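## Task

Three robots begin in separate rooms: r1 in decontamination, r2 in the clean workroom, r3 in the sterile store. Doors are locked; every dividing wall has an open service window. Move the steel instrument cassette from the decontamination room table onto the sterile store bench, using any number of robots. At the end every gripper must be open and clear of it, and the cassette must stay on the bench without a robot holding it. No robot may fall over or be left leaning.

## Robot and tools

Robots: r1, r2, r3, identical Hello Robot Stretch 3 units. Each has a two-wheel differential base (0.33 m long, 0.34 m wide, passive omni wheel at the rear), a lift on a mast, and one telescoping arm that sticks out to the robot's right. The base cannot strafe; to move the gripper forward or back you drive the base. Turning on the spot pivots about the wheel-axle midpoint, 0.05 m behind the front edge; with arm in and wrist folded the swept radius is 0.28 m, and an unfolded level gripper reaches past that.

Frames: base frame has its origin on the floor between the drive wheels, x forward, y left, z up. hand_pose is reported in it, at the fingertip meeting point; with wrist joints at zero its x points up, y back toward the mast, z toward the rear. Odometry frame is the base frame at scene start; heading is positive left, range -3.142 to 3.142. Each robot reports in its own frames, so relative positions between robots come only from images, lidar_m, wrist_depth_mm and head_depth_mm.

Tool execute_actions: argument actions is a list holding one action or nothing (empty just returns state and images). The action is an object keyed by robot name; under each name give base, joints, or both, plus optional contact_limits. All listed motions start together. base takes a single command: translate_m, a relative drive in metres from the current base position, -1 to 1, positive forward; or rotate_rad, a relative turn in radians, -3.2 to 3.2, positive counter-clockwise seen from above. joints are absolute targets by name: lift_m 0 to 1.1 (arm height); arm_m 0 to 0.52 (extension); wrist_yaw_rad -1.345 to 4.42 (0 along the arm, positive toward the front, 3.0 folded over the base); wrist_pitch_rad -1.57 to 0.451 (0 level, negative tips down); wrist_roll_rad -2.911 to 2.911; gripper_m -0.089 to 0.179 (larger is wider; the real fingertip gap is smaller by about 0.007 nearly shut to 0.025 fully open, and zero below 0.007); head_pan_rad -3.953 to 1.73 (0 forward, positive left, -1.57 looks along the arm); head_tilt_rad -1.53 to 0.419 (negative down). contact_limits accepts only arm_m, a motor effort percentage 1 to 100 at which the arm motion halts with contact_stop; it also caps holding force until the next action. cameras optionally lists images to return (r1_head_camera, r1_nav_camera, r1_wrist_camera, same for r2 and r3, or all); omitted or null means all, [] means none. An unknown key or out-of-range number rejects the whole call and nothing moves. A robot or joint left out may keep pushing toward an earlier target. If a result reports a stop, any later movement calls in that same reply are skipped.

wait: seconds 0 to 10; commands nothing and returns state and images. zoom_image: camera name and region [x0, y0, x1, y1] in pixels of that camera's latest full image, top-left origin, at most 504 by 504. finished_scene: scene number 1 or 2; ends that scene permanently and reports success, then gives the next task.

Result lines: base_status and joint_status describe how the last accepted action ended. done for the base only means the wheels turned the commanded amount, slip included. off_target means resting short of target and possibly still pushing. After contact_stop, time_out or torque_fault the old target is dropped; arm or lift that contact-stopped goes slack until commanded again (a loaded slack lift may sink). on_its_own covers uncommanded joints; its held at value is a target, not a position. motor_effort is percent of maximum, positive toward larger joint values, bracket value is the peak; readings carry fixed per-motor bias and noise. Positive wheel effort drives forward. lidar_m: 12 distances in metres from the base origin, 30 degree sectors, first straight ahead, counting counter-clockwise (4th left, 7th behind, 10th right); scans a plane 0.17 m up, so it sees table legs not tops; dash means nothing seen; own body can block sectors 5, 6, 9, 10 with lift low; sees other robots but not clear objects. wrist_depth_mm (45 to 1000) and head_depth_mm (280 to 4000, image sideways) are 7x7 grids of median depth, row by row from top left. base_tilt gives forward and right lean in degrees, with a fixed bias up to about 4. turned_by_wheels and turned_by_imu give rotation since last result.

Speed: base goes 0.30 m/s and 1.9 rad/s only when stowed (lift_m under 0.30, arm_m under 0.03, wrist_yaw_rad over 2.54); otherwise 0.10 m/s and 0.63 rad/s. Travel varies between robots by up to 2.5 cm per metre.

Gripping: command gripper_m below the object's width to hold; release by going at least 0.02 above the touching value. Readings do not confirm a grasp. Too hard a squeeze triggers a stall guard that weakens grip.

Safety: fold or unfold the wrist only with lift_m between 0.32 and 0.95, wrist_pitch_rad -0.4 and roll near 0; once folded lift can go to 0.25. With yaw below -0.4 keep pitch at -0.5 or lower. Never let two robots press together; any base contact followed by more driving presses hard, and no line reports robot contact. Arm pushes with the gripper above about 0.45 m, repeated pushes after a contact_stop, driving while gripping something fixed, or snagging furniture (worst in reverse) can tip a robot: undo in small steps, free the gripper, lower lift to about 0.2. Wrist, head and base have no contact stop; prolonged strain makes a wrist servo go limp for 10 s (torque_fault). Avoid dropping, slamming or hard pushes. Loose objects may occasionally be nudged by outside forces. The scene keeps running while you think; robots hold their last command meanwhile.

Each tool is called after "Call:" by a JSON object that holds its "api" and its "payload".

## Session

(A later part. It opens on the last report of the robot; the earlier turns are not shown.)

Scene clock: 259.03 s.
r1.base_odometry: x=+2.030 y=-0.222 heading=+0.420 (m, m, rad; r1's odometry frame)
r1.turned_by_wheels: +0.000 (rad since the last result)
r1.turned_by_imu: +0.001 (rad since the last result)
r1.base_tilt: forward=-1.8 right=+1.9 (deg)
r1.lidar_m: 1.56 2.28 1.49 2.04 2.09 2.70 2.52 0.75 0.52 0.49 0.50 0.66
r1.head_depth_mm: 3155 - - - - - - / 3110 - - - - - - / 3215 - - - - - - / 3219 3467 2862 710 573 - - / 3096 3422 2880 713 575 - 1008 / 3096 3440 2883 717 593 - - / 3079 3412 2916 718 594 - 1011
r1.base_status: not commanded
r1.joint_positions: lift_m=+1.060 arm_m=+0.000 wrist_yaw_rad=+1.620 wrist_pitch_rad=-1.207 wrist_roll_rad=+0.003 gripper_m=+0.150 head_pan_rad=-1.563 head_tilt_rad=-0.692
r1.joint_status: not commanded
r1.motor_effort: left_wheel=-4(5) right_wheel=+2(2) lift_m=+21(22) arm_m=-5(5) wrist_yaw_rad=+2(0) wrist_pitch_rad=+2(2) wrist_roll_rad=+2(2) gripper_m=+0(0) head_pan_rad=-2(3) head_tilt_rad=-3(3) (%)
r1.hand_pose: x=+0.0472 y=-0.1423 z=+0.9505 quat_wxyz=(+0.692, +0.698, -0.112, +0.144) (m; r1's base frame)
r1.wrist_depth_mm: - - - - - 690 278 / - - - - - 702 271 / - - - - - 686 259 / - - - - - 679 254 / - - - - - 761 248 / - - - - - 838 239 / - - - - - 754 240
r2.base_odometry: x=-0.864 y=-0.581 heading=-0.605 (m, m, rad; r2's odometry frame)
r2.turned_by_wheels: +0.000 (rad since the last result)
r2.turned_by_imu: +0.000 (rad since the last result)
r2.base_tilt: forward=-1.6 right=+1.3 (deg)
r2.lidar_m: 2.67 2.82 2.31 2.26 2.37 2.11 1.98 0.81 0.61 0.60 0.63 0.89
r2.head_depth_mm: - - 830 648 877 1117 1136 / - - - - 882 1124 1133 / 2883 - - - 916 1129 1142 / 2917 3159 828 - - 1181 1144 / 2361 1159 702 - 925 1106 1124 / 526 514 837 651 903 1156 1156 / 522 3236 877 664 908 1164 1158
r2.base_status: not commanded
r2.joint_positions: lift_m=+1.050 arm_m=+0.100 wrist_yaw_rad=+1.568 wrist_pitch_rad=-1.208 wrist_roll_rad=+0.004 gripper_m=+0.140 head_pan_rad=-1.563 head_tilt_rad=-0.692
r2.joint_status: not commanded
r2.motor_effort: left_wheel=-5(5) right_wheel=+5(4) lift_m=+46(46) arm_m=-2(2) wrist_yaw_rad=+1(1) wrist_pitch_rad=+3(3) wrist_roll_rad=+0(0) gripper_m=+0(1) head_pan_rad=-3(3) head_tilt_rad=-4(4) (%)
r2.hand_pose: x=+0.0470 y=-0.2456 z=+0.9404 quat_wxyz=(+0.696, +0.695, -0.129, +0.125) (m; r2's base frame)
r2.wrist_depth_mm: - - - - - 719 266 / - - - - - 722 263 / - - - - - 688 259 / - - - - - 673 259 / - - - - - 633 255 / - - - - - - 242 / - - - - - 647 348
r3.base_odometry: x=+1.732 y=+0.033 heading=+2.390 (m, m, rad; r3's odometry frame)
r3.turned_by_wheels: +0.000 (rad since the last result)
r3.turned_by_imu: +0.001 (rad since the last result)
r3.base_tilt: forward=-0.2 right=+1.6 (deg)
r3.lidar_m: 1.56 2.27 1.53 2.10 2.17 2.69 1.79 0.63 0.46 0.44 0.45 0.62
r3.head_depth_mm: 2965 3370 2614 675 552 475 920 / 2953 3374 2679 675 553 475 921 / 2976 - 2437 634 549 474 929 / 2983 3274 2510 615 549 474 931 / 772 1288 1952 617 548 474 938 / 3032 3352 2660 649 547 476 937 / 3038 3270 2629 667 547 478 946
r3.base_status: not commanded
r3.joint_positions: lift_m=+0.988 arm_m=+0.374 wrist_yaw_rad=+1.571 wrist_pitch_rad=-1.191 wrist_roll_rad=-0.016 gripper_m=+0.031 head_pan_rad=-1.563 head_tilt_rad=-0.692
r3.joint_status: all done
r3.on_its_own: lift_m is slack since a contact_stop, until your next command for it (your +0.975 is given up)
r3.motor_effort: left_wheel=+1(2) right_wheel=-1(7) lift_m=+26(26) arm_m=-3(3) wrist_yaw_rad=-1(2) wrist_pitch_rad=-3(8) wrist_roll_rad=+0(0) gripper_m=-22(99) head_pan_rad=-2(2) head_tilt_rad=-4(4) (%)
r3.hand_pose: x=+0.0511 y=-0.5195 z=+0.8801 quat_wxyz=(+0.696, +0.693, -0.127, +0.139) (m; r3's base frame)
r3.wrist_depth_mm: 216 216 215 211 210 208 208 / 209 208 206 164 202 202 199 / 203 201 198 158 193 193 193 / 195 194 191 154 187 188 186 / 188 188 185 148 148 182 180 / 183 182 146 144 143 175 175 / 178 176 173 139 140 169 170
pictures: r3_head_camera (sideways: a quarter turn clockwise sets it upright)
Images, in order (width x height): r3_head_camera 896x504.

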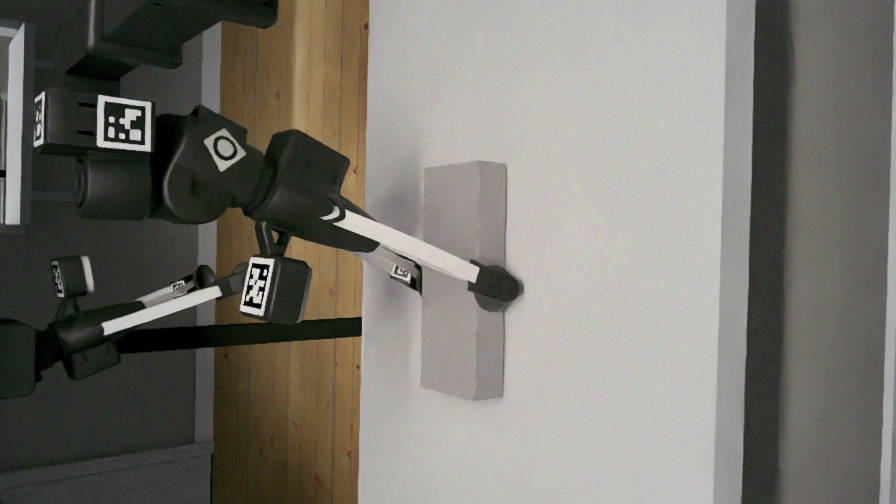

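Call:
{"api": "execute_actions", "payload": {"actions": [{"r3":{"joints":{"lift_m":1.04}}}], "cameras": []}}

Call:
{"api": "execute_actions", "payload": {"actions": [{"r3":{"joints":{"arm_m":0.2}}}], "cameras": []}}

Call:
{"api": "execute_actions", "payload": {"actions": [{"r3":{"base":{"rotate_rad":1.62},"joints":{"arm_m":0.12}}}], "cameras": []}}

Call:
{"api": "execute_actions", "payload": {"actions": [{"r3":{"base":{"translate_m":0.96},"joints":{"arm_m":0.5,"lift_m":0.97}}}], "cameras": ["r3_nav_camera"]}}

Call:
{"api": "execute_actions", "payload": {"actions": [{"r3":{"base":{"rotate_rad":1.57}}}], "cameras": ["r3_nav_camera","r3_wrist_camera"]}}

Scene clock: 270.27 s.
r1.base_odometry: x=+2.030 y=-0.222 heading=+0.420 (m, m, rad; r1's odometry frame)
r1.turned_by_wheels: +0.000 (rad since the last result)
r1.turned_by_imu: +0.001 (rad since the last result)
r1.base_tilt: forward=-1.8 right=+2.0 (deg)
r1.lidar_m: 1.56 2.28 1.49 2.04 2.09 2.69 2.52 0.75 0.52 0.49 0.50 0.66
r1.head_depth_mm: 3151 - - - - - - / 3131 - - - - - - / 3204 - - - - - - / 3241 3469 2865 711 573 - - / 3105 3463 2907 714 575 - 1008 / 3114 3408 2906 717 593 - - / 3085 3394 2940 718 594 - 1014
r1.base_status: not commanded
r1.joint_positions: lift_m=+1.060 arm_m=+0.000 wrist_yaw_rad=+1.620 wrist_pitch_rad=-1.207 wrist_roll_rad=+0.003 gripper_m=+0.150 head_pan_rad=-1.563 head_tilt_rad=-0.692
r1.joint_status: not commanded
r1.motor_effort: left_wheel=-5(4) right_wheel=+2(2) lift_m=+22(23) arm_m=-6(6) wrist_yaw_rad=+1(1) wrist_pitch_rad=+3(2) wrist_roll_rad=+1(2) gripper_m=+0(0) head_pan_rad=-2(2) head_tilt_rad=-2(3) (%)
r1.hand_pose: x=+0.0472 y=-0.1423 z=+0.9505 quat_wxyz=(+0.692, +0.698, -0.112, +0.144) (m; r1's base frame)
r1.wrist_depth_mm: - - - - - 690 278 / - - - - - 688 271 / - - - - - 682 261 / - - - - - 678 254 / - - - - - 756 248 / - - - - - 844 239 / - - - - - 741 241
r2.base_odometry: x=-0.864 y=-0.581 heading=-0.605 (m, m, rad; r2's odometry frame)
r2.turned_by_wheels: +0.000 (rad since the last result)
r2.turned_by_imu: +0.000 (rad since the last result)
r2.base_tilt: forward=-1.6 right=+1.3 (deg)
r2.lidar_m: 2.68 2.81 2.32 2.26 2.38 2.11 1.97 0.81 0.61 0.60 0.63 0.89
r2.head_depth_mm: - - 831 644 877 1115 1138 / - - - - 884 1118 1145 / 2881 - - - 917 1130 1141 / 2915 3183 693 - - 1190 1146 / 2387 583 665 - 923 1108 1123 / 478 577 873 650 901 1153 1149 / 482 3353 877 664 901 1158 1151
r2.base_status: not commanded
r2.joint_positions: lift_m=+1.050 arm_m=+0.100 wrist_yaw_rad=+1.568 wrist_pitch_rad=-1.208 wrist_roll_rad=+0.004 gripper_m=+0.140 head_pan_rad=-1.563 head_tilt_rad=-0.692
r2.joint_status: not commanded
r2.motor_effort: left_wheel=-5(5) right_wheel=+5(4) lift_m=+46(46) arm_m=-2(1) wrist_yaw_rad=+0(1) wrist_pitch_rad=+3(3) wrist_roll_rad=+0(1) gripper_m=+0(0) head_pan_rad=-3(5) head_tilt_rad=-4(4) (%)
r2.hand_pose: x=+0.0470 y=-0.2456 z=+0.9404 quat_wxyz=(+0.696, +0.695, -0.129, +0.125) (m; r2's base frame)
r2.wrist_depth_mm: - - - - - 718 263 / - - - - - 707 263 / - - - - - 678 263 / - - - - - 673 258 / - - - - - 646 256 / - - - - - - 244 / - - - - - 648 345
r3.base_odometry: x=+1.732 y=+0.033 heading=+2.390 (m, m, rad; r3's odometry frame)
r3.turned_by_wheels: +0.000 (rad since the last result)
r3.turned_by_imu: +0.000 (rad since the last result)
r3.base_tilt: forward=-0.2 right=+1.6 (deg)
r3.lidar_m: 1.57 2.27 1.53 2.10 2.16 2.70 1.79 0.63 0.46 0.44 0.45 0.61
r3.head_depth_mm: 3077 3320 2640 676 550 476 918 / 3045 3302 2659 675 551 476 922 / - - 2542 593 549 474 925 / 2988 3298 2734 612 548 474 932 / 775 1305 2437 595 548 474 936 / 3015 3294 2636 629 547 475 944 / 3033 3311 2644 668 546 479 951
r3.base_status: not commanded
r3.joint_positions: lift_m=+1.040 arm_m=+0.374 wrist_yaw_rad=+1.571 wrist_pitch_rad=-1.208 wrist_roll_rad=-0.016 gripper_m=+0.037 head_pan_rad=-1.563 head_tilt_rad=-0.692
r3.joint_status: all done
r3.on_its_own: gripper_m is held at +0.036, not at your +0.030, by its stall guard, which is not easing now
r3.motor_effort: left_wheel=+0(0) right_wheel=+1(1) lift_m=+31(33) arm_m=-2(3) wrist_yaw_rad=-1(0) wrist_pitch_rad=+3(4) wrist_roll_rad=+0(0) gripper_m=-19(19) head_pan_rad=-2(2) head_tilt_rad=-3(3) (%)
r3.hand_pose: x=+0.0469 y=-0.5195 z=+0.9304 quat_wxyz=(+0.697, +0.694, -0.122, +0.133) (m; r3's base frame)
r3.wrist_depth_mm: 277 270 267 268 264 263 - / 266 259 260 166 255 254 - / 258 253 252 159 241 243 246 / 248 245 243 154 237 236 240 / 240 238 236 149 149 230 231 / 232 231 146 144 143 226 221 / 224 226 221 140 141 217 215
pictures: none
No camera images: the call's "cameras" was empty. Leave "cameras" out to get every camera's image.

Scene clock: 272.80 s.
r1.base_odometry: x=+2.030 y=-0.222 heading=+0.420 (m, m, rad; r1's odometry frame)
r1.turned_by_wheels: +0.000 (rad since the last result)
r1.turned_by_imu: +0.001 (rad since the last result)
r1.base_tilt: forward=-1.8 right=+1.9 (deg)
r1.lidar_m: 1.56 2.28 1.49 2.04 2.08 2.70 2.52 0.75 0.52 0.49 0.50 0.66
r1.head_depth_mm: 3130 - - - - - - / 3134 - - - - - - / 3207 - - - - - - / 3172 3447 2881 713 572 - - / 3137 3480 2908 713 575 - 1010 / 3085 3414 2892 716 593 - - / 3102 3415 2915 719 594 - 1014
r1.base_status: not commanded
r1.joint_positions: lift_m=+1.060 arm_m=+0.000 wrist_yaw_rad=+1.620 wrist_pitch_rad=-1.207 wrist_roll_rad=+0.003 gripper_m=+0.150 head_pan_rad=-1.563 head_tilt_rad=-0.692
r1.joint_status: not commanded
r1.motor_effort: left_wheel=-4(4) right_wheel=+2(2) lift_m=+22(22) arm_m=-5(5) wrist_yaw_rad=+0(1) wrist_pitch_rad=+3(3) wrist_roll_rad=+1(2) gripper_m=+0(1) head_pan_rad=-3(3) head_tilt_rad=-3(3) (%)
r1.hand_pose: x=+0.0472 y=-0.1423 z=+0.9505 quat_wxyz=(+0.692, +0.698, -0.112, +0.144) (m; r1's base frame)
r1.wrist_depth_mm: - - - - - 671 280 / - - - - - 685 268 / - - - - - 700 262 / - - - - - 685 254 / - - - - - 749 246 / - - - - - 827 236 / - - - - - 758 242
r2.base_odometry: x=-0.864 y=-0.581 heading=-0.605 (m, m, rad; r2's odometry frame)
r2.turned_by_wheels: +0.000 (rad since the last result)
r2.turned_by_imu: +0.000 (rad since the last result)
r2.base_tilt: forward=-1.7 right=+1.3 (deg)
r2.lidar_m: 2.68 2.81 2.31 2.25 2.38 2.11 1.97 0.81 0.61 0.60 0.63 0.89
r2.head_depth_mm: - - 832 647 877 1112 1144 / - - - - 886 1123 1136 / 2919 - - - 916 1131 1138 / 2930 3246 791 - - 1186 1146 / 1033 1152 805 - 923 1105 1124 / 616 3243 876 650 899 1158 1161 / 2881 3318 878 662 906 1157 1153
r2.base_status: not commanded
r2.joint_positions: lift_m=+1.050 arm_m=+0.100 wrist_yaw_rad=+1.568 wrist_pitch_rad=-1.208 wrist_roll_rad=+0.004 gripper_m=+0.140 head_pan_rad=-1.563 head_tilt_rad=-0.692
r2.joint_status: not commanded
r2.motor_effort: left_wheel=-5(5) right_wheel=+4(4) lift_m=+46(46) arm_m=-2(1) wrist_yaw_rad=+0(0) wrist_pitch_rad=+3(3) wrist_roll_rad=+1(1) gripper_m=+0(0) head_pan_rad=-5(4) head_tilt_rad=-3(4) (%)
r2.hand_pose: x=+0.0470 y=-0.2456 z=+0.9404 quat_wxyz=(+0.696, +0.695, -0.129, +0.125) (m; r2's base frame)
r2.wrist_depth_mm: - - - - - 712 268 / - - - - - 688 265 / - - - - - 703 263 / - - - - - 688 260 / - - - - - 635 254 / - - - - - - 242 / - - - - - 659 350
r3.base_odometry: x=+1.732 y=+0.033 heading=+2.390 (m, m, rad; r3's odometry frame)
r3.turned_by_wheels: +0.000 (rad since the last result)
r3.turned_by_imu: +0.000 (rad since the last result)
r3.base_tilt: forward=-0.3 right=+1.5 (deg)
r3.lidar_m: 1.57 2.27 1.52 2.09 2.18 2.70 1.79 0.63 0.46 0.44 0.45 0.61
r3.head_depth_mm: - 3294 2631 678 553 476 921 / - - - 655 537 475 923 / - - - 635 437 475 927 / 3035 3227 2881 719 435 474 931 / 776 1312 2868 673 451 474 938 / 3023 3308 2635 669 438 475 944 / 3028 3283 2654 669 532 478 949
r3.base_status: not commanded
r3.joint_positions: lift_m=+1.040 arm_m=+0.200 wrist_yaw_rad=+1.571 wrist_pitch_rad=-1.208 wrist_roll_rad=-0.016 gripper_m=+0.037 head_pan_rad=-1.563 head_tilt_rad=-0.692
r3.joint_status: all done
r3.on_its_own: gripper_m is held at +0.036, not at your +0.030, by its stall guard, which is not easing now
r3.motor_effort: left_wheel=+0(0) right_wheel=+1(0) lift_m=+31(31) arm_m=-3(3) wrist_yaw_rad=+0(1) wrist_pitch_rad=+3(3) wrist_roll_rad=+0(0) gripper_m=-19(20) head_pan_rad=-3(2) head_tilt_rad=-3(3) (%)
r3.hand_pose: x=+0.0469 y=-0.3456 z=+0.9304 quat_wxyz=(+0.697, +0.694, -0.122, +0.133) (m; r3's base frame)
r3.wrist_depth_mm: - - - 267 265 262 260 / - - - 165 256 253 252 / - - - 160 243 248 242 / - - - 154 236 239 235 / - - - 149 149 231 230 / - - 146 144 144 225 223 / - - 141 139 141 218 216
pictures: none
No camera images: the call's "cameras" was empty. Leave "cameras" out to get every camera's image.

Scene clock: 276.30 s.
r1.base_odometry: x=+2.030 y=-0.222 heading=+0.420 (m, m, rad; r1's odometry frame)
r1.turned_by_wheels: +0.000 (rad since the last result)
r1.turned_by_imu: +0.001 (rad since the last result)
r1.base_tilt: forward=-1.8 right=+2.0 (deg)
r1.lidar_m: 1.56 2.29 1.49 2.05 2.09 2.69 2.52 0.74 0.52 0.49 0.51 0.66
r1.head_depth_mm: 3137 - - - - - - / 3119 - - - - - - / 3204 - - - - - - / 3216 3480 2861 711 573 - - / 3106 3477 2882 715 575 - 1005 / 3093 3432 2896 716 592 - - / 3090 3424 2883 721 593 - 1013
r1.base_status: not commanded
r1.joint_positions: lift_m=+1.060 arm_m=+0.000 wrist_yaw_rad=+1.620 wrist_pitch_rad=-1.207 wrist_roll_rad=+0.003 gripper_m=+0.150 head_pan_rad=-1.563 head_tilt_rad=-0.692
r1.joint_status: not commanded
r1.motor_effort: left_wheel=-5(6) right_wheel=+2(2) lift_m=+22(22) arm_m=-6(5) wrist_yaw_rad=+0(0) wrist_pitch_rad=+3(3) wrist_roll_rad=+1(2) gripper_m=+0(1) head_pan_rad=-2(2) head_tilt_rad=-3(3) (%)
r1.hand_pose: x=+0.0472 y=-0.1423 z=+0.9505 quat_wxyz=(+0.692, +0.698, -0.112, +0.144) (m; r1's base frame)
r1.wrist_depth_mm: - - - - - 683 281 / - - - - - 678 268 / - - - - - 680 262 / - - - - - 690 253 / - - - - - 739 247 / - - - - - 801 239 / - - - - - 752 240
r2.base_odometry: x=-0.864 y=-0.581 heading=-0.605 (m, m, rad; r2's odometry frame)
r2.turned_by_wheels: +0.000 (rad since the last result)
r2.turned_by_imu: +0.000 (rad since the last result)
r2.base_tilt: forward=-1.6 right=+1.3 (deg)
r2.lidar_m: 2.68 2.82 2.32 2.25 2.38 2.12 1.97 0.81 0.61 0.60 0.63 0.89
r2.head_depth_mm: - - 829 647 877 1114 1139 / - - - - 880 1126 1144 / 2858 - - - 918 1137 1145 / 2921 3293 829 - - 1188 1152 / 2873 3318 872 - 924 1102 1126 / 2303 3215 876 651 902 1156 1151 / 2894 3298 877 660 905 1156 1159
r2.base_status: not commanded
r2.joint_positions: lift_m=+1.050 arm_m=+0.100 wrist_yaw_rad=+1.568 wrist_pitch_rad=-1.208 wrist_roll_rad=+0.004 gripper_m=+0.140 head_pan_rad=-1.563 head_tilt_rad=-0.692
r2.joint_status: not commanded
r2.motor_effort: left_wheel=-5(5) right_wheel=+4(4) lift_m=+46(46) arm_m=-2(1) wrist_yaw_rad=+1(1) wrist_pitch_rad=+3(3) wrist_roll_rad=+1(1) gripper_m=+0(1) head_pan_rad=-3(5) head_tilt_rad=-3(4) (%)
r2.hand_pose: x=+0.0470 y=-0.2456 z=+0.9404 quat_wxyz=(+0.696, +0.695, -0.129, +0.125) (m; r2's base frame)
r2.wrist_depth_mm: - - - - - 733 268 / - - - - - 682 264 / - - - - - 702 262 / - - - - - 683 261 / - - - - - 634 255 / - - - - - - 243 / - - - - - 642 349
r3.base_odometry: x=+1.732 y=+0.033 heading=-2.274 (m, m, rad; r3's odometry frame)
r3.turned_by_wheels: +1.620 (rad since the last result)
r3.turned_by_imu: +1.607 (rad since the last result)
r3.base_tilt: forward=-0.3 right=+1.5 (deg)
r3.lidar_m: 2.09 1.70 2.66 1.48 0.59 0.45 0.44 0.46 0.65 1.90 2.30 1.53
r3.head_depth_mm: - - - 1550 1545 1383 1214 / 1839 - - - 1639 1353 1221 / 1856 - - - 415 373 1222 / 1911 2133 2369 1974 - 369 1218 / 1938 2156 2408 - 1707 378 1193 / 1947 2186 2429 2033 1653 375 1208 / 1962 2191 2419 2049 1656 378 1212
r3.base_status: done
r3.joint_positions: lift_m=+1.040 arm_m=+0.120 wrist_yaw_rad=+1.571 wrist_pitch_rad=-1.210 wrist_roll_rad=-0.016 gripper_m=+0.037 head_pan_rad=-1.563 head_tilt_rad=-0.692
r3.joint_status: all done
r3.on_its_own: gripper_m is held at +0.036, not at your +0.030, by its stall guard, which is not easing now
r3.motor_effort: left_wheel=-2(6) right_wheel=+5(13) lift_m=+31(31) arm_m=-4(5) wrist_yaw_rad=-1(1) wrist_pitch_rad=+3(3) wrist_roll_rad=+0(0) gripper_m=-19(19) head_pan_rad=-2(2) head_tilt_rad=-3(4) (%)
r3.hand_pose: x=+0.0465 y=-0.2656 z=+0.9302 quat_wxyz=(+0.697, +0.694, -0.121, +0.132) (m; r3's base frame)
r3.wrist_depth_mm: - - - - - - - / - - - 167 - - - / - - - 159 - - - / - - - 154 - - - / - - - 149 149 - - / - - 145 145 144 - - / - - 140 139 141 - -
pictures: none
No camera images: the call's "cameras" was empty. Leave "cameras" out to get every camera's image.

Scene clock: 286.83 s.
r1.base_odometry: x=+2.030 y=-0.222 heading=+0.420 (m, m, rad; r1's odometry frame)
r1.turned_by_wheels: +0.000 (rad since the last result)
r1.turned_by_imu: +0.003 (rad since the last result)
r1.base_tilt: forward=-1.8 right=+2.0 (deg)
r1.lidar_m: 1.56 2.28 1.49 2.04 2.09 2.70 2.52 0.75 0.52 0.49 0.50 0.66
r1.head_depth_mm: 3148 - - - - - - / 3125 - - - - - - / 3209 - - - - - - / 3220 3481 2905 712 572 - - / 3140 3463 2900 714 575 - 1006 / 3098 3435 2892 717 592 - - / 3092 3439 2930 718 594 - 1011
r1.base_status: not commanded
r1.joint_positions: lift_m=+1.060 arm_m=+0.000 wrist_yaw_rad=+1.620 wrist_pitch_rad=-1.207 wrist_roll_rad=+0.003 gripper_m=+0.150 head_pan_rad=-1.563 head_tilt_rad=-0.692
r1.joint_status: not commanded
r1.motor_effort: left_wheel=-5(5) right_wheel=+2(2) lift_m=+22(22) arm_m=-5(5) wrist_yaw_rad=+1(1) wrist_pitch_rad=+3(2) wrist_roll_rad=+2(1) gripper_m=+0(0) head_pan_rad=-2(3) head_tilt_rad=-3(3) (%)
r1.hand_pose: x=+0.0472 y=-0.1423 z=+0.9505 quat_wxyz=(+0.692, +0.698, -0.112, +0.144) (m; r1's base frame)
r1.wrist_depth_mm: - - - - - 677 277 / - - - - - 673 267 / - - - - - 694 262 / - - - - - 678 254 / - - - - - 750 250 / - - - - - 838 239 / - - - - - 760 241
r2.base_odometry: x=-0.864 y=-0.581 heading=-0.605 (m, m, rad; r2's odometry frame)
r2.turned_by_wheels: +0.000 (rad since the last result)
r2.turned_by_imu: +0.001 (rad since the last result)
r2.base_tilt: forward=-1.6 right=+1.3 (deg)
r2.lidar_m: 2.68 2.83 2.32 2.26 2.39 2.12 1.97 0.81 0.61 0.60 0.63 0.89
r2.head_depth_mm: - - 828 646 883 1114 1132 / - - - - 888 1124 1137 / 2891 - - - 916 1134 1143 / 2845 3258 829 - - 1183 1148 / 2656 3307 869 - 920 1106 1124 / 2860 3303 872 649 903 1153 1159 / 2897 3245 881 663 907 1160 1165
r2.base_status: not commanded
r2.joint_positions: lift_m=+1.050 arm_m=+0.100 wrist_yaw_rad=+1.568 wrist_pitch_rad=-1.208 wrist_roll_rad=+0.004 gripper_m=+0.140 head_pan_rad=-1.563 head_tilt_rad=-0.692
r2.joint_status: not commanded
r2.motor_effort: left_wheel=-5(5) right_wheel=+5(4) lift_m=+46(46) arm_m=-2(2) wrist_yaw_rad=+1(1) wrist_pitch_rad=+3(2) wrist_roll_rad=+1(0) gripper_m=+0(1) head_pan_rad=-4(4) head_tilt_rad=-4(4) (%)
r2.hand_pose: x=+0.0470 y=-0.2456 z=+0.9404 quat_wxyz=(+0.696, +0.695, -0.129, +0.125) (m; r2's base frame)
r2.wrist_depth_mm: - - - - - 699 267 / - - - - - 706 262 / - - - - - 682 260 / - - - - - 674 259 / - - - - - 637 253 / - - - - - - 243 / - - - - - 646 349
r3.base_odometry: x=+1.112 y=-0.699 heading=-2.274 (m, m, rad; r3's odometry frame)
r3.turned_by_wheels: +0.000 (rad since the last result)
r3.turned_by_imu: +0.001 (rad since the last result)
r3.base_tilt: forward=-0.2 right=+1.6 (deg)
r3.lidar_m: 1.13 1.19 0.98 2.54 1.91 1.44 1.40 1.48 2.06 2.23 0.72 1.17
r3.head_depth_mm: 1877 - 2391 2065 1676 1412 1221 / 1864 2190 2390 2054 1675 1413 1214 / 1873 - 2451 1921 1665 1410 1221 / 1952 2144 2385 1881 1672 1406 1214 / 1965 2188 2434 1859 1659 1402 1213 / 1992 2237 2418 2027 1675 1399 1213 / 2000 2229 2453 2030 1657 1401 1206
r3.base_status: done
r3.joint_positions: lift_m=+0.970 arm_m=+0.500 wrist_yaw_rad=+1.570 wrist_pitch_rad=-1.210 wrist_roll_rad=-0.016 gripper_m=+0.037 head_pan_rad=-1.563 head_tilt_rad=-0.692
r3.joint_status: all done
r3.on_its_own: gripper_m is held at +0.036, not at your +0.030, by its stall guard, which is not easing now
r3.motor_effort: left_wheel=-2(2) right_wheel=+4(10) lift_m=+26(29) arm_m=+5(8) wrist_yaw_rad=+0(1) wrist_pitch_rad=+3(3) wrist_roll_rad=+0(0) gripper_m=-19(19) head_pan_rad=-2(2) head_tilt_rad=-4(3) (%)
r3.hand_pose: x=+0.0465 y=-0.6449 z=+0.8605 quat_wxyz=(+0.697, +0.694, -0.121, +0.132) (m; r3's base frame)
r3.wrist_depth_mm: - - - - - - - / - - - 166 - - - / - - - 159 - - - / - - - 154 - - - / - - - 149 149 - - / - - 145 144 143 993 986 / - - - 140 142 954 979
pictures: r3_nav_camera (sideways: a quarter turn counterclockwise sets it upright)
Images, in order (width x height): r3_nav_camera 672x504.

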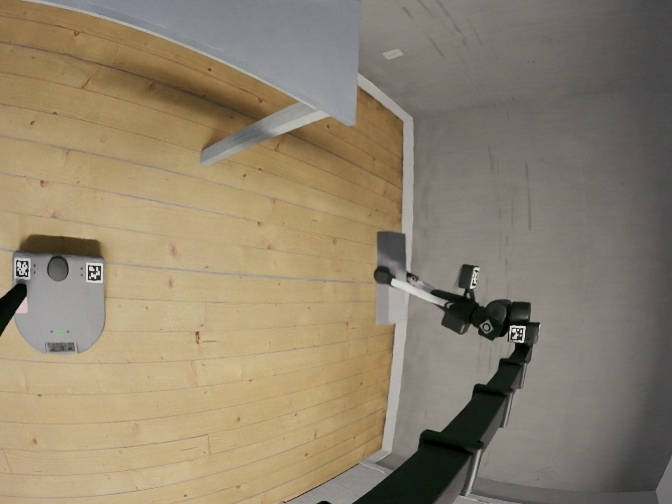

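Scene clock: 290.27 s.
r1.base_odometry: x=+2.030 y=-0.222 heading=+0.420 (m, m, rad; r1's odometry frame)
r1.turned_by_wheels: +0.000 (rad since the last result)
r1.turned_by_imu: +0.001 (rad since the last result)
r1.base_tilt: forward=-1.7 right=+2.0 (deg)
r1.lidar_m: 1.56 2.28 1.50 2.04 2.08 2.70 2.52 0.74 0.52 0.49 0.50 0.66
r1.head_depth_mm: 3143 - - - - - - / 3136 - - - - - - / 3194 - - - - - - / 3215 3483 2856 710 573 - - / 3117 3464 2894 714 576 - 1006 / 3112 3399 2897 714 592 - - / 3102 3412 2920 720 593 - 1012
r1.base_status: not commanded
r1.joint_positions: lift_m=+1.060 arm_m=+0.000 wrist_yaw_rad=+1.620 wrist_pitch_rad=-1.207 wrist_roll_rad=+0.003 gripper_m=+0.150 head_pan_rad=-1.563 head_tilt_rad=-0.692
r1.joint_status: not commanded
r1.motor_effort: left_wheel=-4(5) right_wheel=+2(2) lift_m=+22(22) arm_m=-6(6) wrist_yaw_rad=+0(1) wrist_pitch_rad=+3(3) wrist_roll_rad=+1(2) gripper_m=+0(1) head_pan_rad=-2(2) head_tilt_rad=-3(2) (%)
r1.hand_pose: x=+0.0472 y=-0.1423 z=+0.9505 quat_wxyz=(+0.692, +0.698, -0.112, +0.144) (m; r1's base frame)
r1.wrist_depth_mm: - - - - - 661 277 / - - - - - 676 270 / - - - - - 684 261 / - - - - - 697 256 / - - - - - 737 248 / - - - - - 815 237 / - - - - - 754 239
r2.base_odometry: x=-0.864 y=-0.581 heading=-0.605 (m, m, rad; r2's odometry frame)
r2.turned_by_wheels: +0.000 (rad since the last result)
r2.turned_by_imu: +0.000 (rad since the last result)
r2.base_tilt: forward=-1.7 right=+1.2 (deg)
r2.lidar_m: 2.67 2.82 2.32 2.26 2.38 2.12 1.97 0.81 0.61 0.60 0.63 0.89
r2.head_depth_mm: - - 828 646 879 1119 1143 / - - - - 886 1120 1141 / 2902 - - - 917 1130 1148 / 2371 3234 825 - - 1187 1146 / 2659 3238 866 - 924 1108 1124 / 2843 3273 873 646 899 1152 1159 / 2905 3284 879 663 908 1159 1157
r2.base_status: not commanded
r2.joint_positions: lift_m=+1.050 arm_m=+0.100 wrist_yaw_rad=+1.568 wrist_pitch_rad=-1.208 wrist_roll_rad=+0.004 gripper_m=+0.140 head_pan_rad=-1.563 head_tilt_rad=-0.692
r2.joint_status: not commanded
r2.motor_effort: left_wheel=-5(5) right_wheel=+4(4) lift_m=+46(46) arm_m=-1(1) wrist_yaw_rad=+1(1) wrist_pitch_rad=+3(2) wrist_roll_rad=+1(1) gripper_m=+0(0) head_pan_rad=-4(4) head_tilt_rad=-4(4) (%)
r2.hand_pose: x=+0.0470 y=-0.2456 z=+0.9404 quat_wxyz=(+0.696, +0.695, -0.129, +0.125) (m; r2's base frame)
r2.wrist_depth_mm: - - - - - 702 267 / - - - - - 706 262 / - - - - - 684 261 / - - - - - 670 259 / - - - - - 619 257 / - - - - - - 243 / - - - - - 669 348
r3.base_odometry: x=+1.112 y=-0.699 heading=-0.704 (m, m, rad; r3's odometry frame)
r3.turned_by_wheels: +1.570 (rad since the last result)
r3.turned_by_imu: +1.558 (rad since the last result)
r3.base_tilt: forward=-0.2 right=+1.6 (deg)
r3.lidar_m: 2.55 1.90 1.44 1.40 1.47 2.06 2.24 0.72 1.16 1.13 1.19 0.98
r3.head_depth_mm: 1177 - 1037 838 684 1418 1221 / 1174 1370 1080 840 682 1403 1216 / 1180 - 1035 786 683 1398 1216 / 1231 1354 1074 773 701 1415 1219 / 1243 1382 1074 757 699 1401 1207 / 1251 1393 1066 830 698 1398 1211 / 1259 1407 1067 831 716 1403 1209
r3.base_status: done
r3.joint_positions: lift_m=+0.970 arm_m=+0.500 wrist_yaw_rad=+1.570 wrist_pitch_rad=-1.210 wrist_roll_rad=-0.016 gripper_m=+0.037 head_pan_rad=-1.563 head_tilt_rad=-0.692
r3.joint_status: not commanded
r3.on_its_own: gripper_m is held at +0.036, not at your +0.030, by its stall guard, which is not easing now
r3.motor_effort: left_wheel=-2(9) right_wheel=+4(12) lift_m=+26(26) arm_m=+5(6) wrist_yaw_rad=+1(1) wrist_pitch_rad=+4(4) wrist_roll_rad=+0(0) gripper_m=-19(19) head_pan_rad=-2(2) head_tilt_rad=-3(3) (%)
r3.hand_pose: x=+0.0465 y=-0.6449 z=+0.8605 quat_wxyz=(+0.697, +0.694, -0.121, +0.132) (m; r3's base frame)
r3.wrist_depth_mm: - 310 307 300 303 299 294 / - 301 297 165 289 285 286 / - 289 285 160 279 278 276 / - 280 276 154 265 270 266 / - 269 269 149 149 261 259 / - 262 145 144 144 254 253 / 259 253 251 139 141 247 246
pictures: r3_nav_camera (sideways: a quarter turn counterclockwise sets it upright), r3_wrist_camera
Images, in order (width x height): r3_nav_camera 672x504, r3_wrist_camera 644x364.

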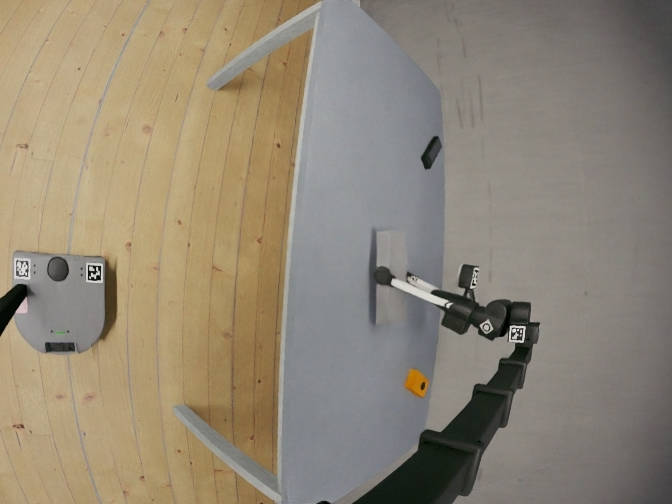

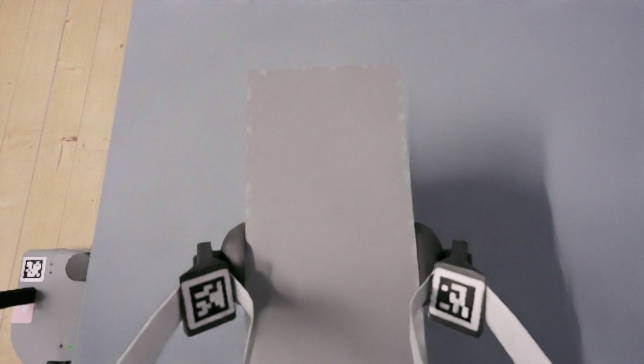

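Call:
{"api": "execute_actions", "payload": {"actions": [{"r3":{"joints":{"lift_m":0.89}}}], "cameras": []}}

Call:
{"api": "execute_actions", "payload": {"actions": [{"r3":{"joints":{"gripper_m":0.14}}}], "cameras": []}}

Call:
{"api": "execute_actions", "payload": {"actions": [{"r3":{"joints":{"lift_m":0.95}}}], "cameras": []}}

Call:
{"api": "execute_actions", "payload": {"actions": [{"r3":{"joints":{"arm_m":0.05,"lift_m":1.05}}}], "cameras": ["r3_nav_camera"]}}

Call:
{"api": "finished_scene", "payload": {"scene": 1}}

Scene clock: 297.83 s.
r1.base_odometry: x=+2.030 y=-0.222 heading=+0.420 (m, m, rad; r1's odometry frame)
r1.turned_by_wheels: +0.000 (rad since the last result)
r1.turned_by_imu: +0.001 (rad since the last result)
r1.base_tilt: forward=-1.8 right=+2.0 (deg)
r1.lidar_m: 1.56 2.28 1.48 2.04 2.09 2.70 2.52 0.75 0.52 0.49 0.50 0.66
r1.head_depth_mm: 3152 - - - - - - / 3114 - - - - - - / 3168 - - - - - - / 3215 3530 2881 711 573 - - / 3122 3470 2888 714 575 - 1007 / 3109 3443 2885 715 593 - - / 3087 3444 2912 719 593 - 1013
r1.base_status: not commanded
r1.joint_positions: lift_m=+1.060 arm_m=+0.000 wrist_yaw_rad=+1.620 wrist_pitch_rad=-1.207 wrist_roll_rad=+0.003 gripper_m=+0.150 head_pan_rad=-1.563 head_tilt_rad=-0.692
r1.joint_status: not commanded
r1.motor_effort: left_wheel=-4(4) right_wheel=+2(2) lift_m=+22(22) arm_m=-5(6) wrist_yaw_rad=-1(0) wrist_pitch_rad=+3(3) wrist_roll_rad=+1(1) gripper_m=+0(0) head_pan_rad=-2(2) head_tilt_rad=-3(3) (%)
r1.hand_pose: x=+0.0472 y=-0.1423 z=+0.9505 quat_wxyz=(+0.692, +0.698, -0.112, +0.144) (m; r1's base frame)
r1.wrist_depth_mm: - - - - - 675 276 / - - - - - 682 268 / - - - - - 678 259 / - - - - - 677 253 / - - - - - 763 249 / - - - - - 825 238 / - - - - - 761 242
r2.base_odometry: x=-0.864 y=-0.581 heading=-0.605 (m, m, rad; r2's odometry frame)
r2.turned_by_wheels: +0.000 (rad since the last result)
r2.turned_by_imu: +0.000 (rad since the last result)
r2.base_tilt: forward=-1.7 right=+1.3 (deg)
r2.lidar_m: 2.67 2.82 2.31 2.26 2.38 2.12 1.98 0.81 0.61 0.59 0.63 0.89
r2.head_depth_mm: - - 831 645 878 1117 1137 / - - - - 882 1129 1140 / 2930 - - - 918 1131 1146 / 2356 3245 826 - - 1191 1156 / 2865 3355 867 - 922 1102 1122 / 2869 3253 871 652 904 1158 1146 / 2928 3345 879 663 905 1164 1157
r2.base_status: not commanded
r2.joint_positions: lift_m=+1.050 arm_m=+0.100 wrist_yaw_rad=+1.568 wrist_pitch_rad=-1.208 wrist_roll_rad=+0.004 gripper_m=+0.140 head_pan_rad=-1.563 head_tilt_rad=-0.692
r2.joint_status: not commanded
r2.motor_effort: left_wheel=-5(5) right_wheel=+5(5) lift_m=+46(46) arm_m=-1(2) wrist_yaw_rad=+1(1) wrist_pitch_rad=+3(3) wrist_roll_rad=+0(0) gripper_m=+0(0) head_pan_rad=-3(4) head_tilt_rad=-4(5) (%)
r2.hand_pose: x=+0.0470 y=-0.2456 z=+0.9404 quat_wxyz=(+0.696, +0.695, -0.129, +0.125) (m; r2's base frame)
r2.wrist_depth_mm: - - - - - 707 267 / - - - - - 713 262 / - - - - - 700 262 / - - - - - 696 257 / - - - - - 624 257 / - - - - - - 241 / - - - - - 643 353
r3.base_odometry: x=+1.112 y=-0.699 heading=-0.704 (m, m, rad; r3's odometry frame)
r3.turned_by_wheels: +0.000 (rad since the last result)
r3.turned_by_imu: +0.001 (rad since the last result)
r3.base_tilt: forward=-0.2 right=+1.6 (deg)
r3.lidar_m: 2.55 1.90 1.44 1.40 1.48 2.07 2.23 0.72 1.16 1.13 1.20 0.98
r3.head_depth_mm: 1202 1325 - 812 667 1409 1217 / 1212 1309 1078 838 681 1419 1217 / 1219 - 994 798 682 1403 1213 / 1226 1372 1171 774 699 1414 1209 / 1243 1388 1069 774 697 1402 1214 / 1247 1388 1069 831 697 1408 1213 / 1249 1406 1063 832 713 1406 1206
r3.base_status: not commanded
r3.joint_positions: lift_m=+0.890 arm_m=+0.500 wrist_yaw_rad=+1.570 wrist_pitch_rad=-1.210 wrist_roll_rad=-0.016 gripper_m=+0.037 head_pan_rad=-1.563 head_tilt_rad=-0.692
r3.joint_status: all done
r3.on_its_own: gripper_m is held at +0.036, not at your +0.030, by its stall guard, which is not easing now
r3.motor_effort: left_wheel=-2(2) right_wheel=+4(4) lift_m=+26(27) arm_m=+5(5) wrist_yaw_rad=+0(1) wrist_pitch_rad=+3(4) wrist_roll_rad=+0(0) gripper_m=-20(19) head_pan_rad=-2(2) head_tilt_rad=-4(4) (%)
r3.hand_pose: x=+0.0465 y=-0.6449 z=+0.7805 quat_wxyz=(+0.697, +0.694, -0.121, +0.132) (m; r3's base frame)
r3.wrist_depth_mm: 219 216 214 211 208 208 204 / 210 209 207 165 202 201 199 / 205 200 198 160 192 195 192 / 196 195 192 155 187 188 187 / 190 190 188 149 148 183 182 / 185 184 145 144 143 178 177 / 179 179 175 140 141 173 171
pictures: none
No camera images: the call's "cameras" was empty. Leave "cameras" out to get every camera's image.

Scene clock: 299.37 s.
r1.base_odometry: x=+2.030 y=-0.222 heading=+0.420 (m, m, rad; r1's odometry frame)
r1.turned_by_wheels: +0.000 (rad since the last result)
r1.turned_by_imu: +0.000 (rad since the last result)
r1.base_tilt: forward=-1.8 right=+1.9 (deg)
r1.lidar_m: 1.57 2.28 1.49 2.04 2.09 2.69 2.52 0.74 0.52 0.49 0.51 0.66
r1.head_depth_mm: 3163 - - - - - - / 3117 - - - - - - / 3166 - - - - - - / 3191 3488 2873 710 573 - - / 3103 3433 2882 714 575 - 1009 / 3110 3436 2899 715 592 - - / 3074 3442 2932 720 593 - 1013
r1.base_status: not commanded
r1.joint_positions: lift_m=+1.060 arm_m=+0.000 wrist_yaw_rad=+1.620 wrist_pitch_rad=-1.207 wrist_roll_rad=+0.003 gripper_m=+0.150 head_pan_rad=-1.563 head_tilt_rad=-0.692
r1.joint_status: not commanded
r1.motor_effort: left_wheel=-4(5) right_wheel=+2(2) lift_m=+22(23) arm_m=-5(5) wrist_yaw_rad=+1(0) wrist_pitch_rad=+3(3) wrist_roll_rad=+2(1) gripper_m=+0(0) head_pan_rad=-2(2) head_tilt_rad=-3(3) (%)
r1.hand_pose: x=+0.0472 y=-0.1423 z=+0.9505 quat_wxyz=(+0.692, +0.698, -0.112, +0.144) (m; r1's base frame)
r1.wrist_depth_mm: - - - - - 690 278 / - - - - - 677 269 / - - - - - 674 262 / - - - - - 689 254 / - - - - - 768 248 / - - - - - 819 237 / - - - - - 742 241
r2.base_odometry: x=-0.864 y=-0.581 heading=-0.605 (m, m, rad; r2's odometry frame)
r2.turned_by_wheels: +0.000 (rad since the last result)
r2.turned_by_imu: +0.000 (rad since the last result)
r2.base_tilt: forward=-1.5 right=+1.3 (deg)
r2.lidar_m: 2.68 2.81 2.32 2.26 2.38 2.11 1.97 0.81 0.61 0.60 0.63 0.89
r2.head_depth_mm: - - 828 644 876 1113 1143 / - - - - 880 1126 1144 / 2868 - - - 917 1126 1148 / 2311 3200 827 - - 1184 1145 / 2862 3343 866 - 922 1107 1122 / 2858 3320 871 647 901 1159 1150 / 2863 3340 875 662 905 1166 1159
r2.base_status: not commanded
r2.joint_positions: lift_m=+1.050 arm_m=+0.100 wrist_yaw_rad=+1.568 wrist_pitch_rad=-1.208 wrist_roll_rad=+0.004 gripper_m=+0.140 head_pan_rad=-1.563 head_tilt_rad=-0.692
r2.joint_status: not commanded
r2.motor_effort: left_wheel=-5(5) right_wheel=+4(4) lift_m=+46(46) arm_m=-1(1) wrist_yaw_rad=+0(1) wrist_pitch_rad=+3(3) wrist_roll_rad=+1(1) gripper_m=+0(0) head_pan_rad=-2(3) head_tilt_rad=-3(4) (%)
r2.hand_pose: x=+0.0470 y=-0.2456 z=+0.9404 quat_wxyz=(+0.696, +0.695, -0.129, +0.125) (m; r2's base frame)
r2.wrist_depth_mm: - - - - - 731 266 / - - - - - 695 266 / - - - - - 682 262 / - - - - - 684 259 / - - - - - 627 257 / - - - - - - 241 / - - - - - 646 349
r3.base_odometry: x=+1.112 y=-0.699 heading=-0.704 (m, m, rad; r3's odometry frame)
r3.turned_by_wheels: +0.000 (rad since the last result)
r3.turned_by_imu: +0.000 (rad since the last result)
r3.base_tilt: forward=-0.3 right=+1.6 (deg)
r3.lidar_m: 2.55 1.90 1.43 1.40 1.47 2.07 2.23 0.72 1.16 1.13 1.20 0.98
r3.head_depth_mm: 1205 1323 - 814 665 1419 1211 / 1204 1309 1082 837 682 1409 1217 / 1216 - 998 811 682 1408 1215 / 1228 1370 1173 783 699 1405 1219 / 1240 1390 1072 779 698 1410 1217 / 1253 1394 1078 830 696 1404 1211 / 1264 1415 1069 832 714 1403 1210
r3.base_status: not commanded
r3.joint_positions: lift_m=+0.890 arm_m=+0.500 wrist_yaw_rad=+1.570 wrist_pitch_rad=-1.208 wrist_roll_rad=-0.016 gripper_m=+0.140 head_pan_rad=-1.563 head_tilt_rad=-0.692
r3.joint_status: all done
r3.motor_effort: left_wheel=-2(2) right_wheel=+5(4) lift_m=+26(26) arm_m=+5(5) wrist_yaw_rad=+0(0) wrist_pitch_rad=+2(4) wrist_roll_rad=+0(0) gripper_m=+1(85) head_pan_rad=-3(2) head_tilt_rad=-5(4) (%)
r3.hand_pose: x=+0.0471 y=-0.6449 z=+0.7807 quat_wxyz=(+0.697, +0.694, -0.122, +0.133) (m; r3's base frame)
r3.wrist_depth_mm: 222 217 213 212 211 208 206 / 213 209 208 171 203 202 199 / 205 202 200 165 195 196 193 / 196 196 193 159 188 190 188 / 191 189 187 155 182 185 182 / 183 186 182 150 150 - 178 / 180 177 177 146 147 173 171
pictures: none
No camera images: the call's "cameras" was empty. Leave "cameras" out to get every camera's image.

Scene clock: 300.73 s.
r1.base_odometry: x=+2.030 y=-0.222 heading=+0.420 (m, m, rad; r1's odometry frame)
r1.turned_by_wheels: +0.000 (rad since the last result)
r1.turned_by_imu: +0.000 (rad since the last result)
r1.base_tilt: forward=-1.8 right=+2.0 (deg)
r1.lidar_m: 1.56 2.28 1.49 2.04 2.09 2.70 2.52 0.74 0.52 0.49 0.50 0.66
r1.head_depth_mm: 3156 - - - - - - / 3134 - - - - - - / 3161 - - - - - - / 3239 3444 2870 711 572 - - / 3090 3415 2878 712 575 - 1011 / 3096 3383 2919 716 592 - - / 3066 3417 2917 718 593 - 1011
r1.base_status: not commanded
r1.joint_positions: lift_m=+1.060 arm_m=+0.000 wrist_yaw_rad=+1.620 wrist_pitch_rad=-1.207 wrist_roll_rad=+0.003 gripper_m=+0.150 head_pan_rad=-1.563 head_tilt_rad=-0.692
r1.joint_status: not commanded
r1.motor_effort: left_wheel=-5(5) right_wheel=+2(2) lift_m=+22(22) arm_m=-6(5) wrist_yaw_rad=+1(0) wrist_pitch_rad=+3(2) wrist_roll_rad=+1(1) gripper_m=+0(0) head_pan_rad=-2(2) head_tilt_rad=-3(3) (%)
r1.hand_pose: x=+0.0472 y=-0.1423 z=+0.9505 quat_wxyz=(+0.692, +0.698, -0.112, +0.144) (m; r1's base frame)
r1.wrist_depth_mm: - - - - - 680 281 / - - - - - 687 271 / - - - - - 678 261 / - - - - - 701 253 / - - - - - 735 249 / - - - - - 841 238 / - - - - - 783 242
r2.base_odometry: x=-0.864 y=-0.581 heading=-0.605 (m, m, rad; r2's odometry frame)
r2.turned_by_wheels: +0.000 (rad since the last result)
r2.turned_by_imu: +0.000 (rad since the last result)
r2.base_tilt: forward=-1.6 right=+1.3 (deg)
r2.lidar_m: 2.67 2.81 2.32 2.26 2.38 2.11 1.97 0.80 0.61 0.60 0.63 0.89
r2.head_depth_mm: - - 829 650 875 1118 1138 / - - - - 885 1118 1142 / 2894 - - - 910 1129 1146 / 2611 3305 829 - - 1181 1155 / 2822 3248 868 - 927 1106 1123 / 2892 3288 875 649 899 1153 1154 / 2897 3294 881 662 906 1164 1161
r2.base_status: not commanded
r2.joint_positions: lift_m=+1.050 arm_m=+0.100 wrist_yaw_rad=+1.568 wrist_pitch_rad=-1.208 wrist_roll_rad=+0.004 gripper_m=+0.140 head_pan_rad=-1.563 head_tilt_rad=-0.692
r2.joint_status: not commanded
r2.motor_effort: left_wheel=-5(5) right_wheel=+4(4) lift_m=+46(46) arm_m=-2(2) wrist_yaw_rad=+1(1) wrist_pitch_rad=+3(3) wrist_roll_rad=+0(0) gripper_m=+0(0) head_pan_rad=-4(4) head_tilt_rad=-3(4) (%)
r2.hand_pose: x=+0.0470 y=-0.2456 z=+0.9404 quat_wxyz=(+0.696, +0.695, -0.129, +0.125) (m; r2's base frame)
r2.wrist_depth_mm: - - - - - 730 267 / - - - - - 697 265 / - - - - - 687 262 / - - - - - 695 259 / - - - - - 632 252 / - - - - - - 245 / - - - - - 652 351
r3.base_odometry: x=+1.112 y=-0.699 heading=-0.704 (m, m, rad; r3's odometry frame)
r3.turned_by_wheels: +0.000 (rad since the last result)
r3.turned_by_imu: +0.000 (rad since the last result)
r3.base_tilt: forward=-0.2 right=+1.6 (deg)
r3.lidar_m: 2.55 1.90 1.44 1.41 1.48 2.06 2.23 0.72 1.16 1.13 1.19 0.98
r3.head_depth_mm: 1205 - 1017 839 683 1414 1224 / 1179 1373 1082 838 684 1404 1222 / 1201 - 1037 808 680 1409 1213 / 1230 1370 1075 782 699 1405 1218 / 1239 1385 1072 783 697 1400 1211 / 1241 1402 1072 830 696 1401 1210 / 1251 1414 1072 827 716 1402 1215
r3.base_status: not commanded
r3.joint_positions: lift_m=+0.950 arm_m=+0.500 wrist_yaw_rad=+1.570 wrist_pitch_rad=-1.207 wrist_roll_rad=-0.016 gripper_m=+0.140 head_pan_rad=-1.563 head_tilt_rad=-0.692
r3.joint_status: all done
r3.motor_effort: left_wheel=-2(2) right_wheel=+4(5) lift_m=+29(25) arm_m=+5(5) wrist_yaw_rad=+0(0) wrist_pitch_rad=+2(3) wrist_roll_rad=+0(0) gripper_m=+1(1) head_pan_rad=-2(2) head_tilt_rad=-3(4) (%)
r3.hand_pose: x=+0.0472 y=-0.6449 z=+0.8405 quat_wxyz=(+0.697, +0.694, -0.122, +0.133) (m; r3's base frame)
r3.wrist_depth_mm: - 288 284 280 279 276 275 / - 277 272 270 269 268 265 / - 266 266 229 260 257 256 / - 258 255 221 251 251 248 / - 252 249 213 243 243 242 / 244 245 241 207 237 - 234 / - 234 235 202 229 228 226
pictures: none
No camera images: the call's "cameras" was empty. Leave "cameras" out to get every camera's image.

Scene clock: 305.23 s.
r1.base_odometry: x=+2.030 y=-0.222 heading=+0.420 (m, m, rad; r1's odometry frame)
r1.turned_by_wheels: +0.000 (rad since the last result)
r1.turned_by_imu: +0.001 (rad since the last result)
r1.base_tilt: forward=-1.7 right=+1.9 (deg)
r1.lidar_m: 1.57 2.28 1.49 2.05 2.08 2.69 2.52 0.74 0.52 0.49 0.50 0.66
r1.head_depth_mm: 3123 - - - - - - / 3134 - - - - - - / 3154 - - - - - - / 3224 3493 2858 711 573 - - / 3130 3427 2886 713 575 - 1008 / 3082 3470 2887 717 592 - - / 3065 3415 2917 719 594 - 1011
r1.base_status: not commanded
r1.joint_positions: lift_m=+1.060 arm_m=+0.000 wrist_yaw_rad=+1.620 wrist_pitch_rad=-1.207 wrist_roll_rad=+0.003 gripper_m=+0.150 head_pan_rad=-1.563 head_tilt_rad=-0.692
r1.joint_status: not commanded
r1.motor_effort: left_wheel=-5(4) right_wheel=+2(2) lift_m=+22(22) arm_m=-5(6) wrist_yaw_rad=+0(1) wrist_pitch_rad=+3(2) wrist_roll_rad=+1(2) gripper_m=+0(0) head_pan_rad=-2(2) head_tilt_rad=-2(3) (%)
r1.hand_pose: x=+0.0472 y=-0.1423 z=+0.9505 quat_wxyz=(+0.692, +0.698, -0.112, +0.144) (m; r1's base frame)
r1.wrist_depth_mm: - - - - - 672 277 / - - - - - 696 270 / - - - - - 680 262 / - - - - - 695 254 / - - - - - 747 249 / - - - - - 847 238 / - - - - - 755 239
r2.base_odometry: x=-0.864 y=-0.581 heading=-0.605 (m, m, rad; r2's odometry frame)
r2.turned_by_wheels: +0.000 (rad since the last result)
r2.turned_by_imu: +0.000 (rad since the last result)
r2.base_tilt: forward=-1.6 right=+1.4 (deg)
r2.lidar_m: 2.68 2.82 2.31 2.26 2.38 2.12 1.97 0.80 0.61 0.60 0.63 0.89
r2.head_depth_mm: - - 829 647 876 1120 1142 / - - - - 884 1131 1142 / 2925 - - - 914 1129 1149 / 2779 3281 823 - - 1190 1144 / 2867 3276 869 - 922 1103 1125 / 2887 3236 875 653 899 1155 1152 / 2886 3321 879 664 905 1166 1159
r2.base_status: not commanded
r2.joint_positions: lift_m=+1.050 arm_m=+0.100 wrist_yaw_rad=+1.568 wrist_pitch_rad=-1.208 wrist_roll_rad=+0.004 gripper_m=+0.140 head_pan_rad=-1.563 head_tilt_rad=-0.692
r2.joint_status: not commanded
r2.motor_effort: left_wheel=-5(5) right_wheel=+5(4) lift_m=+46(46) arm_m=-2(1) wrist_yaw_rad=+2(1) wrist_pitch_rad=+3(3) wrist_roll_rad=+0(1) gripper_m=+0(0) head_pan_rad=-4(3) head_tilt_rad=-4(4) (%)
r2.hand_pose: x=+0.0470 y=-0.2456 z=+0.9404 quat_wxyz=(+0.696, +0.695, -0.129, +0.125) (m; r2's base frame)
r2.wrist_depth_mm: - - - - - 722 266 / - - - - - 719 266 / - - - - - 690 263 / - - - - - 675 261 / - - - - - 637 255 / - - - - - - 241 / - - - - - 660 352
r3.base_odometry: x=+1.112 y=-0.699 heading=-0.704 (m, m, rad; r3's odometry frame)
r3.turned_by_wheels: +0.000 (rad since the last result)
r3.turned_by_imu: +0.001 (rad since the last result)
r3.base_tilt: forward=-0.2 right=+1.6 (deg)
r3.lidar_m: 2.55 1.90 1.44 1.40 1.48 2.06 2.23 0.72 1.16 1.13 1.19 0.98
r3.head_depth_mm: 1170 - - - - 1377 1222 / 1187 - - - - 1383 1222 / 1201 - - - - 1346 1216 / 1229 1374 1076 783 - - 1195 / 1239 1384 1071 809 - 1382 1216 / 1252 1404 1071 856 - 1410 1212 / 1262 1411 1070 829 713 1405 1209
r3.base_status: not commanded
r3.joint_positions: lift_m=+1.050 arm_m=+0.050 wrist_yaw_rad=+1.570 wrist_pitch_rad=-1.207 wrist_roll_rad=-0.016 gripper_m=+0.140 head_pan_rad=-1.563 head_tilt_rad=-0.692
r3.joint_status: all done
r3.motor_effort: left_wheel=-2(2) right_wheel=+4(5) lift_m=+29(30) arm_m=-3(5) wrist_yaw_rad=+0(0) wrist_pitch_rad=+2(2) wrist_roll_rad=+0(0) gripper_m=+1(1) head_pan_rad=-2(2) head_tilt_rad=-4(3) (%)
r3.hand_pose: x=+0.0473 y=-0.1956 z=+0.9405 quat_wxyz=(+0.697, +0.694, -0.122, +0.133) (m; r3's base frame)
r3.wrist_depth_mm: - - - - - - 391 / - - - - - - 372 / - - - - - - 360 / - - - - - - 351 / - - - - - - 340 / - - - - - - 330 / - - - - - - 323
pictures: r3_nav_camera (sideways: a quarter turn counterclockwise sets it upright)
Images, in order (width x height): r3_nav_camera 672x504.

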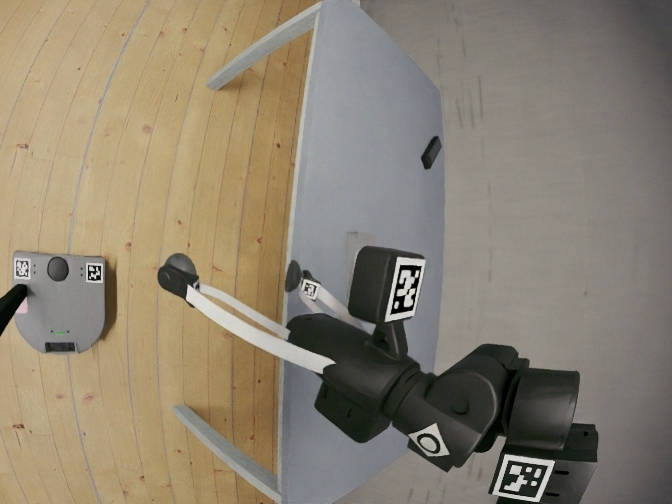

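The scene is finished: the task was done.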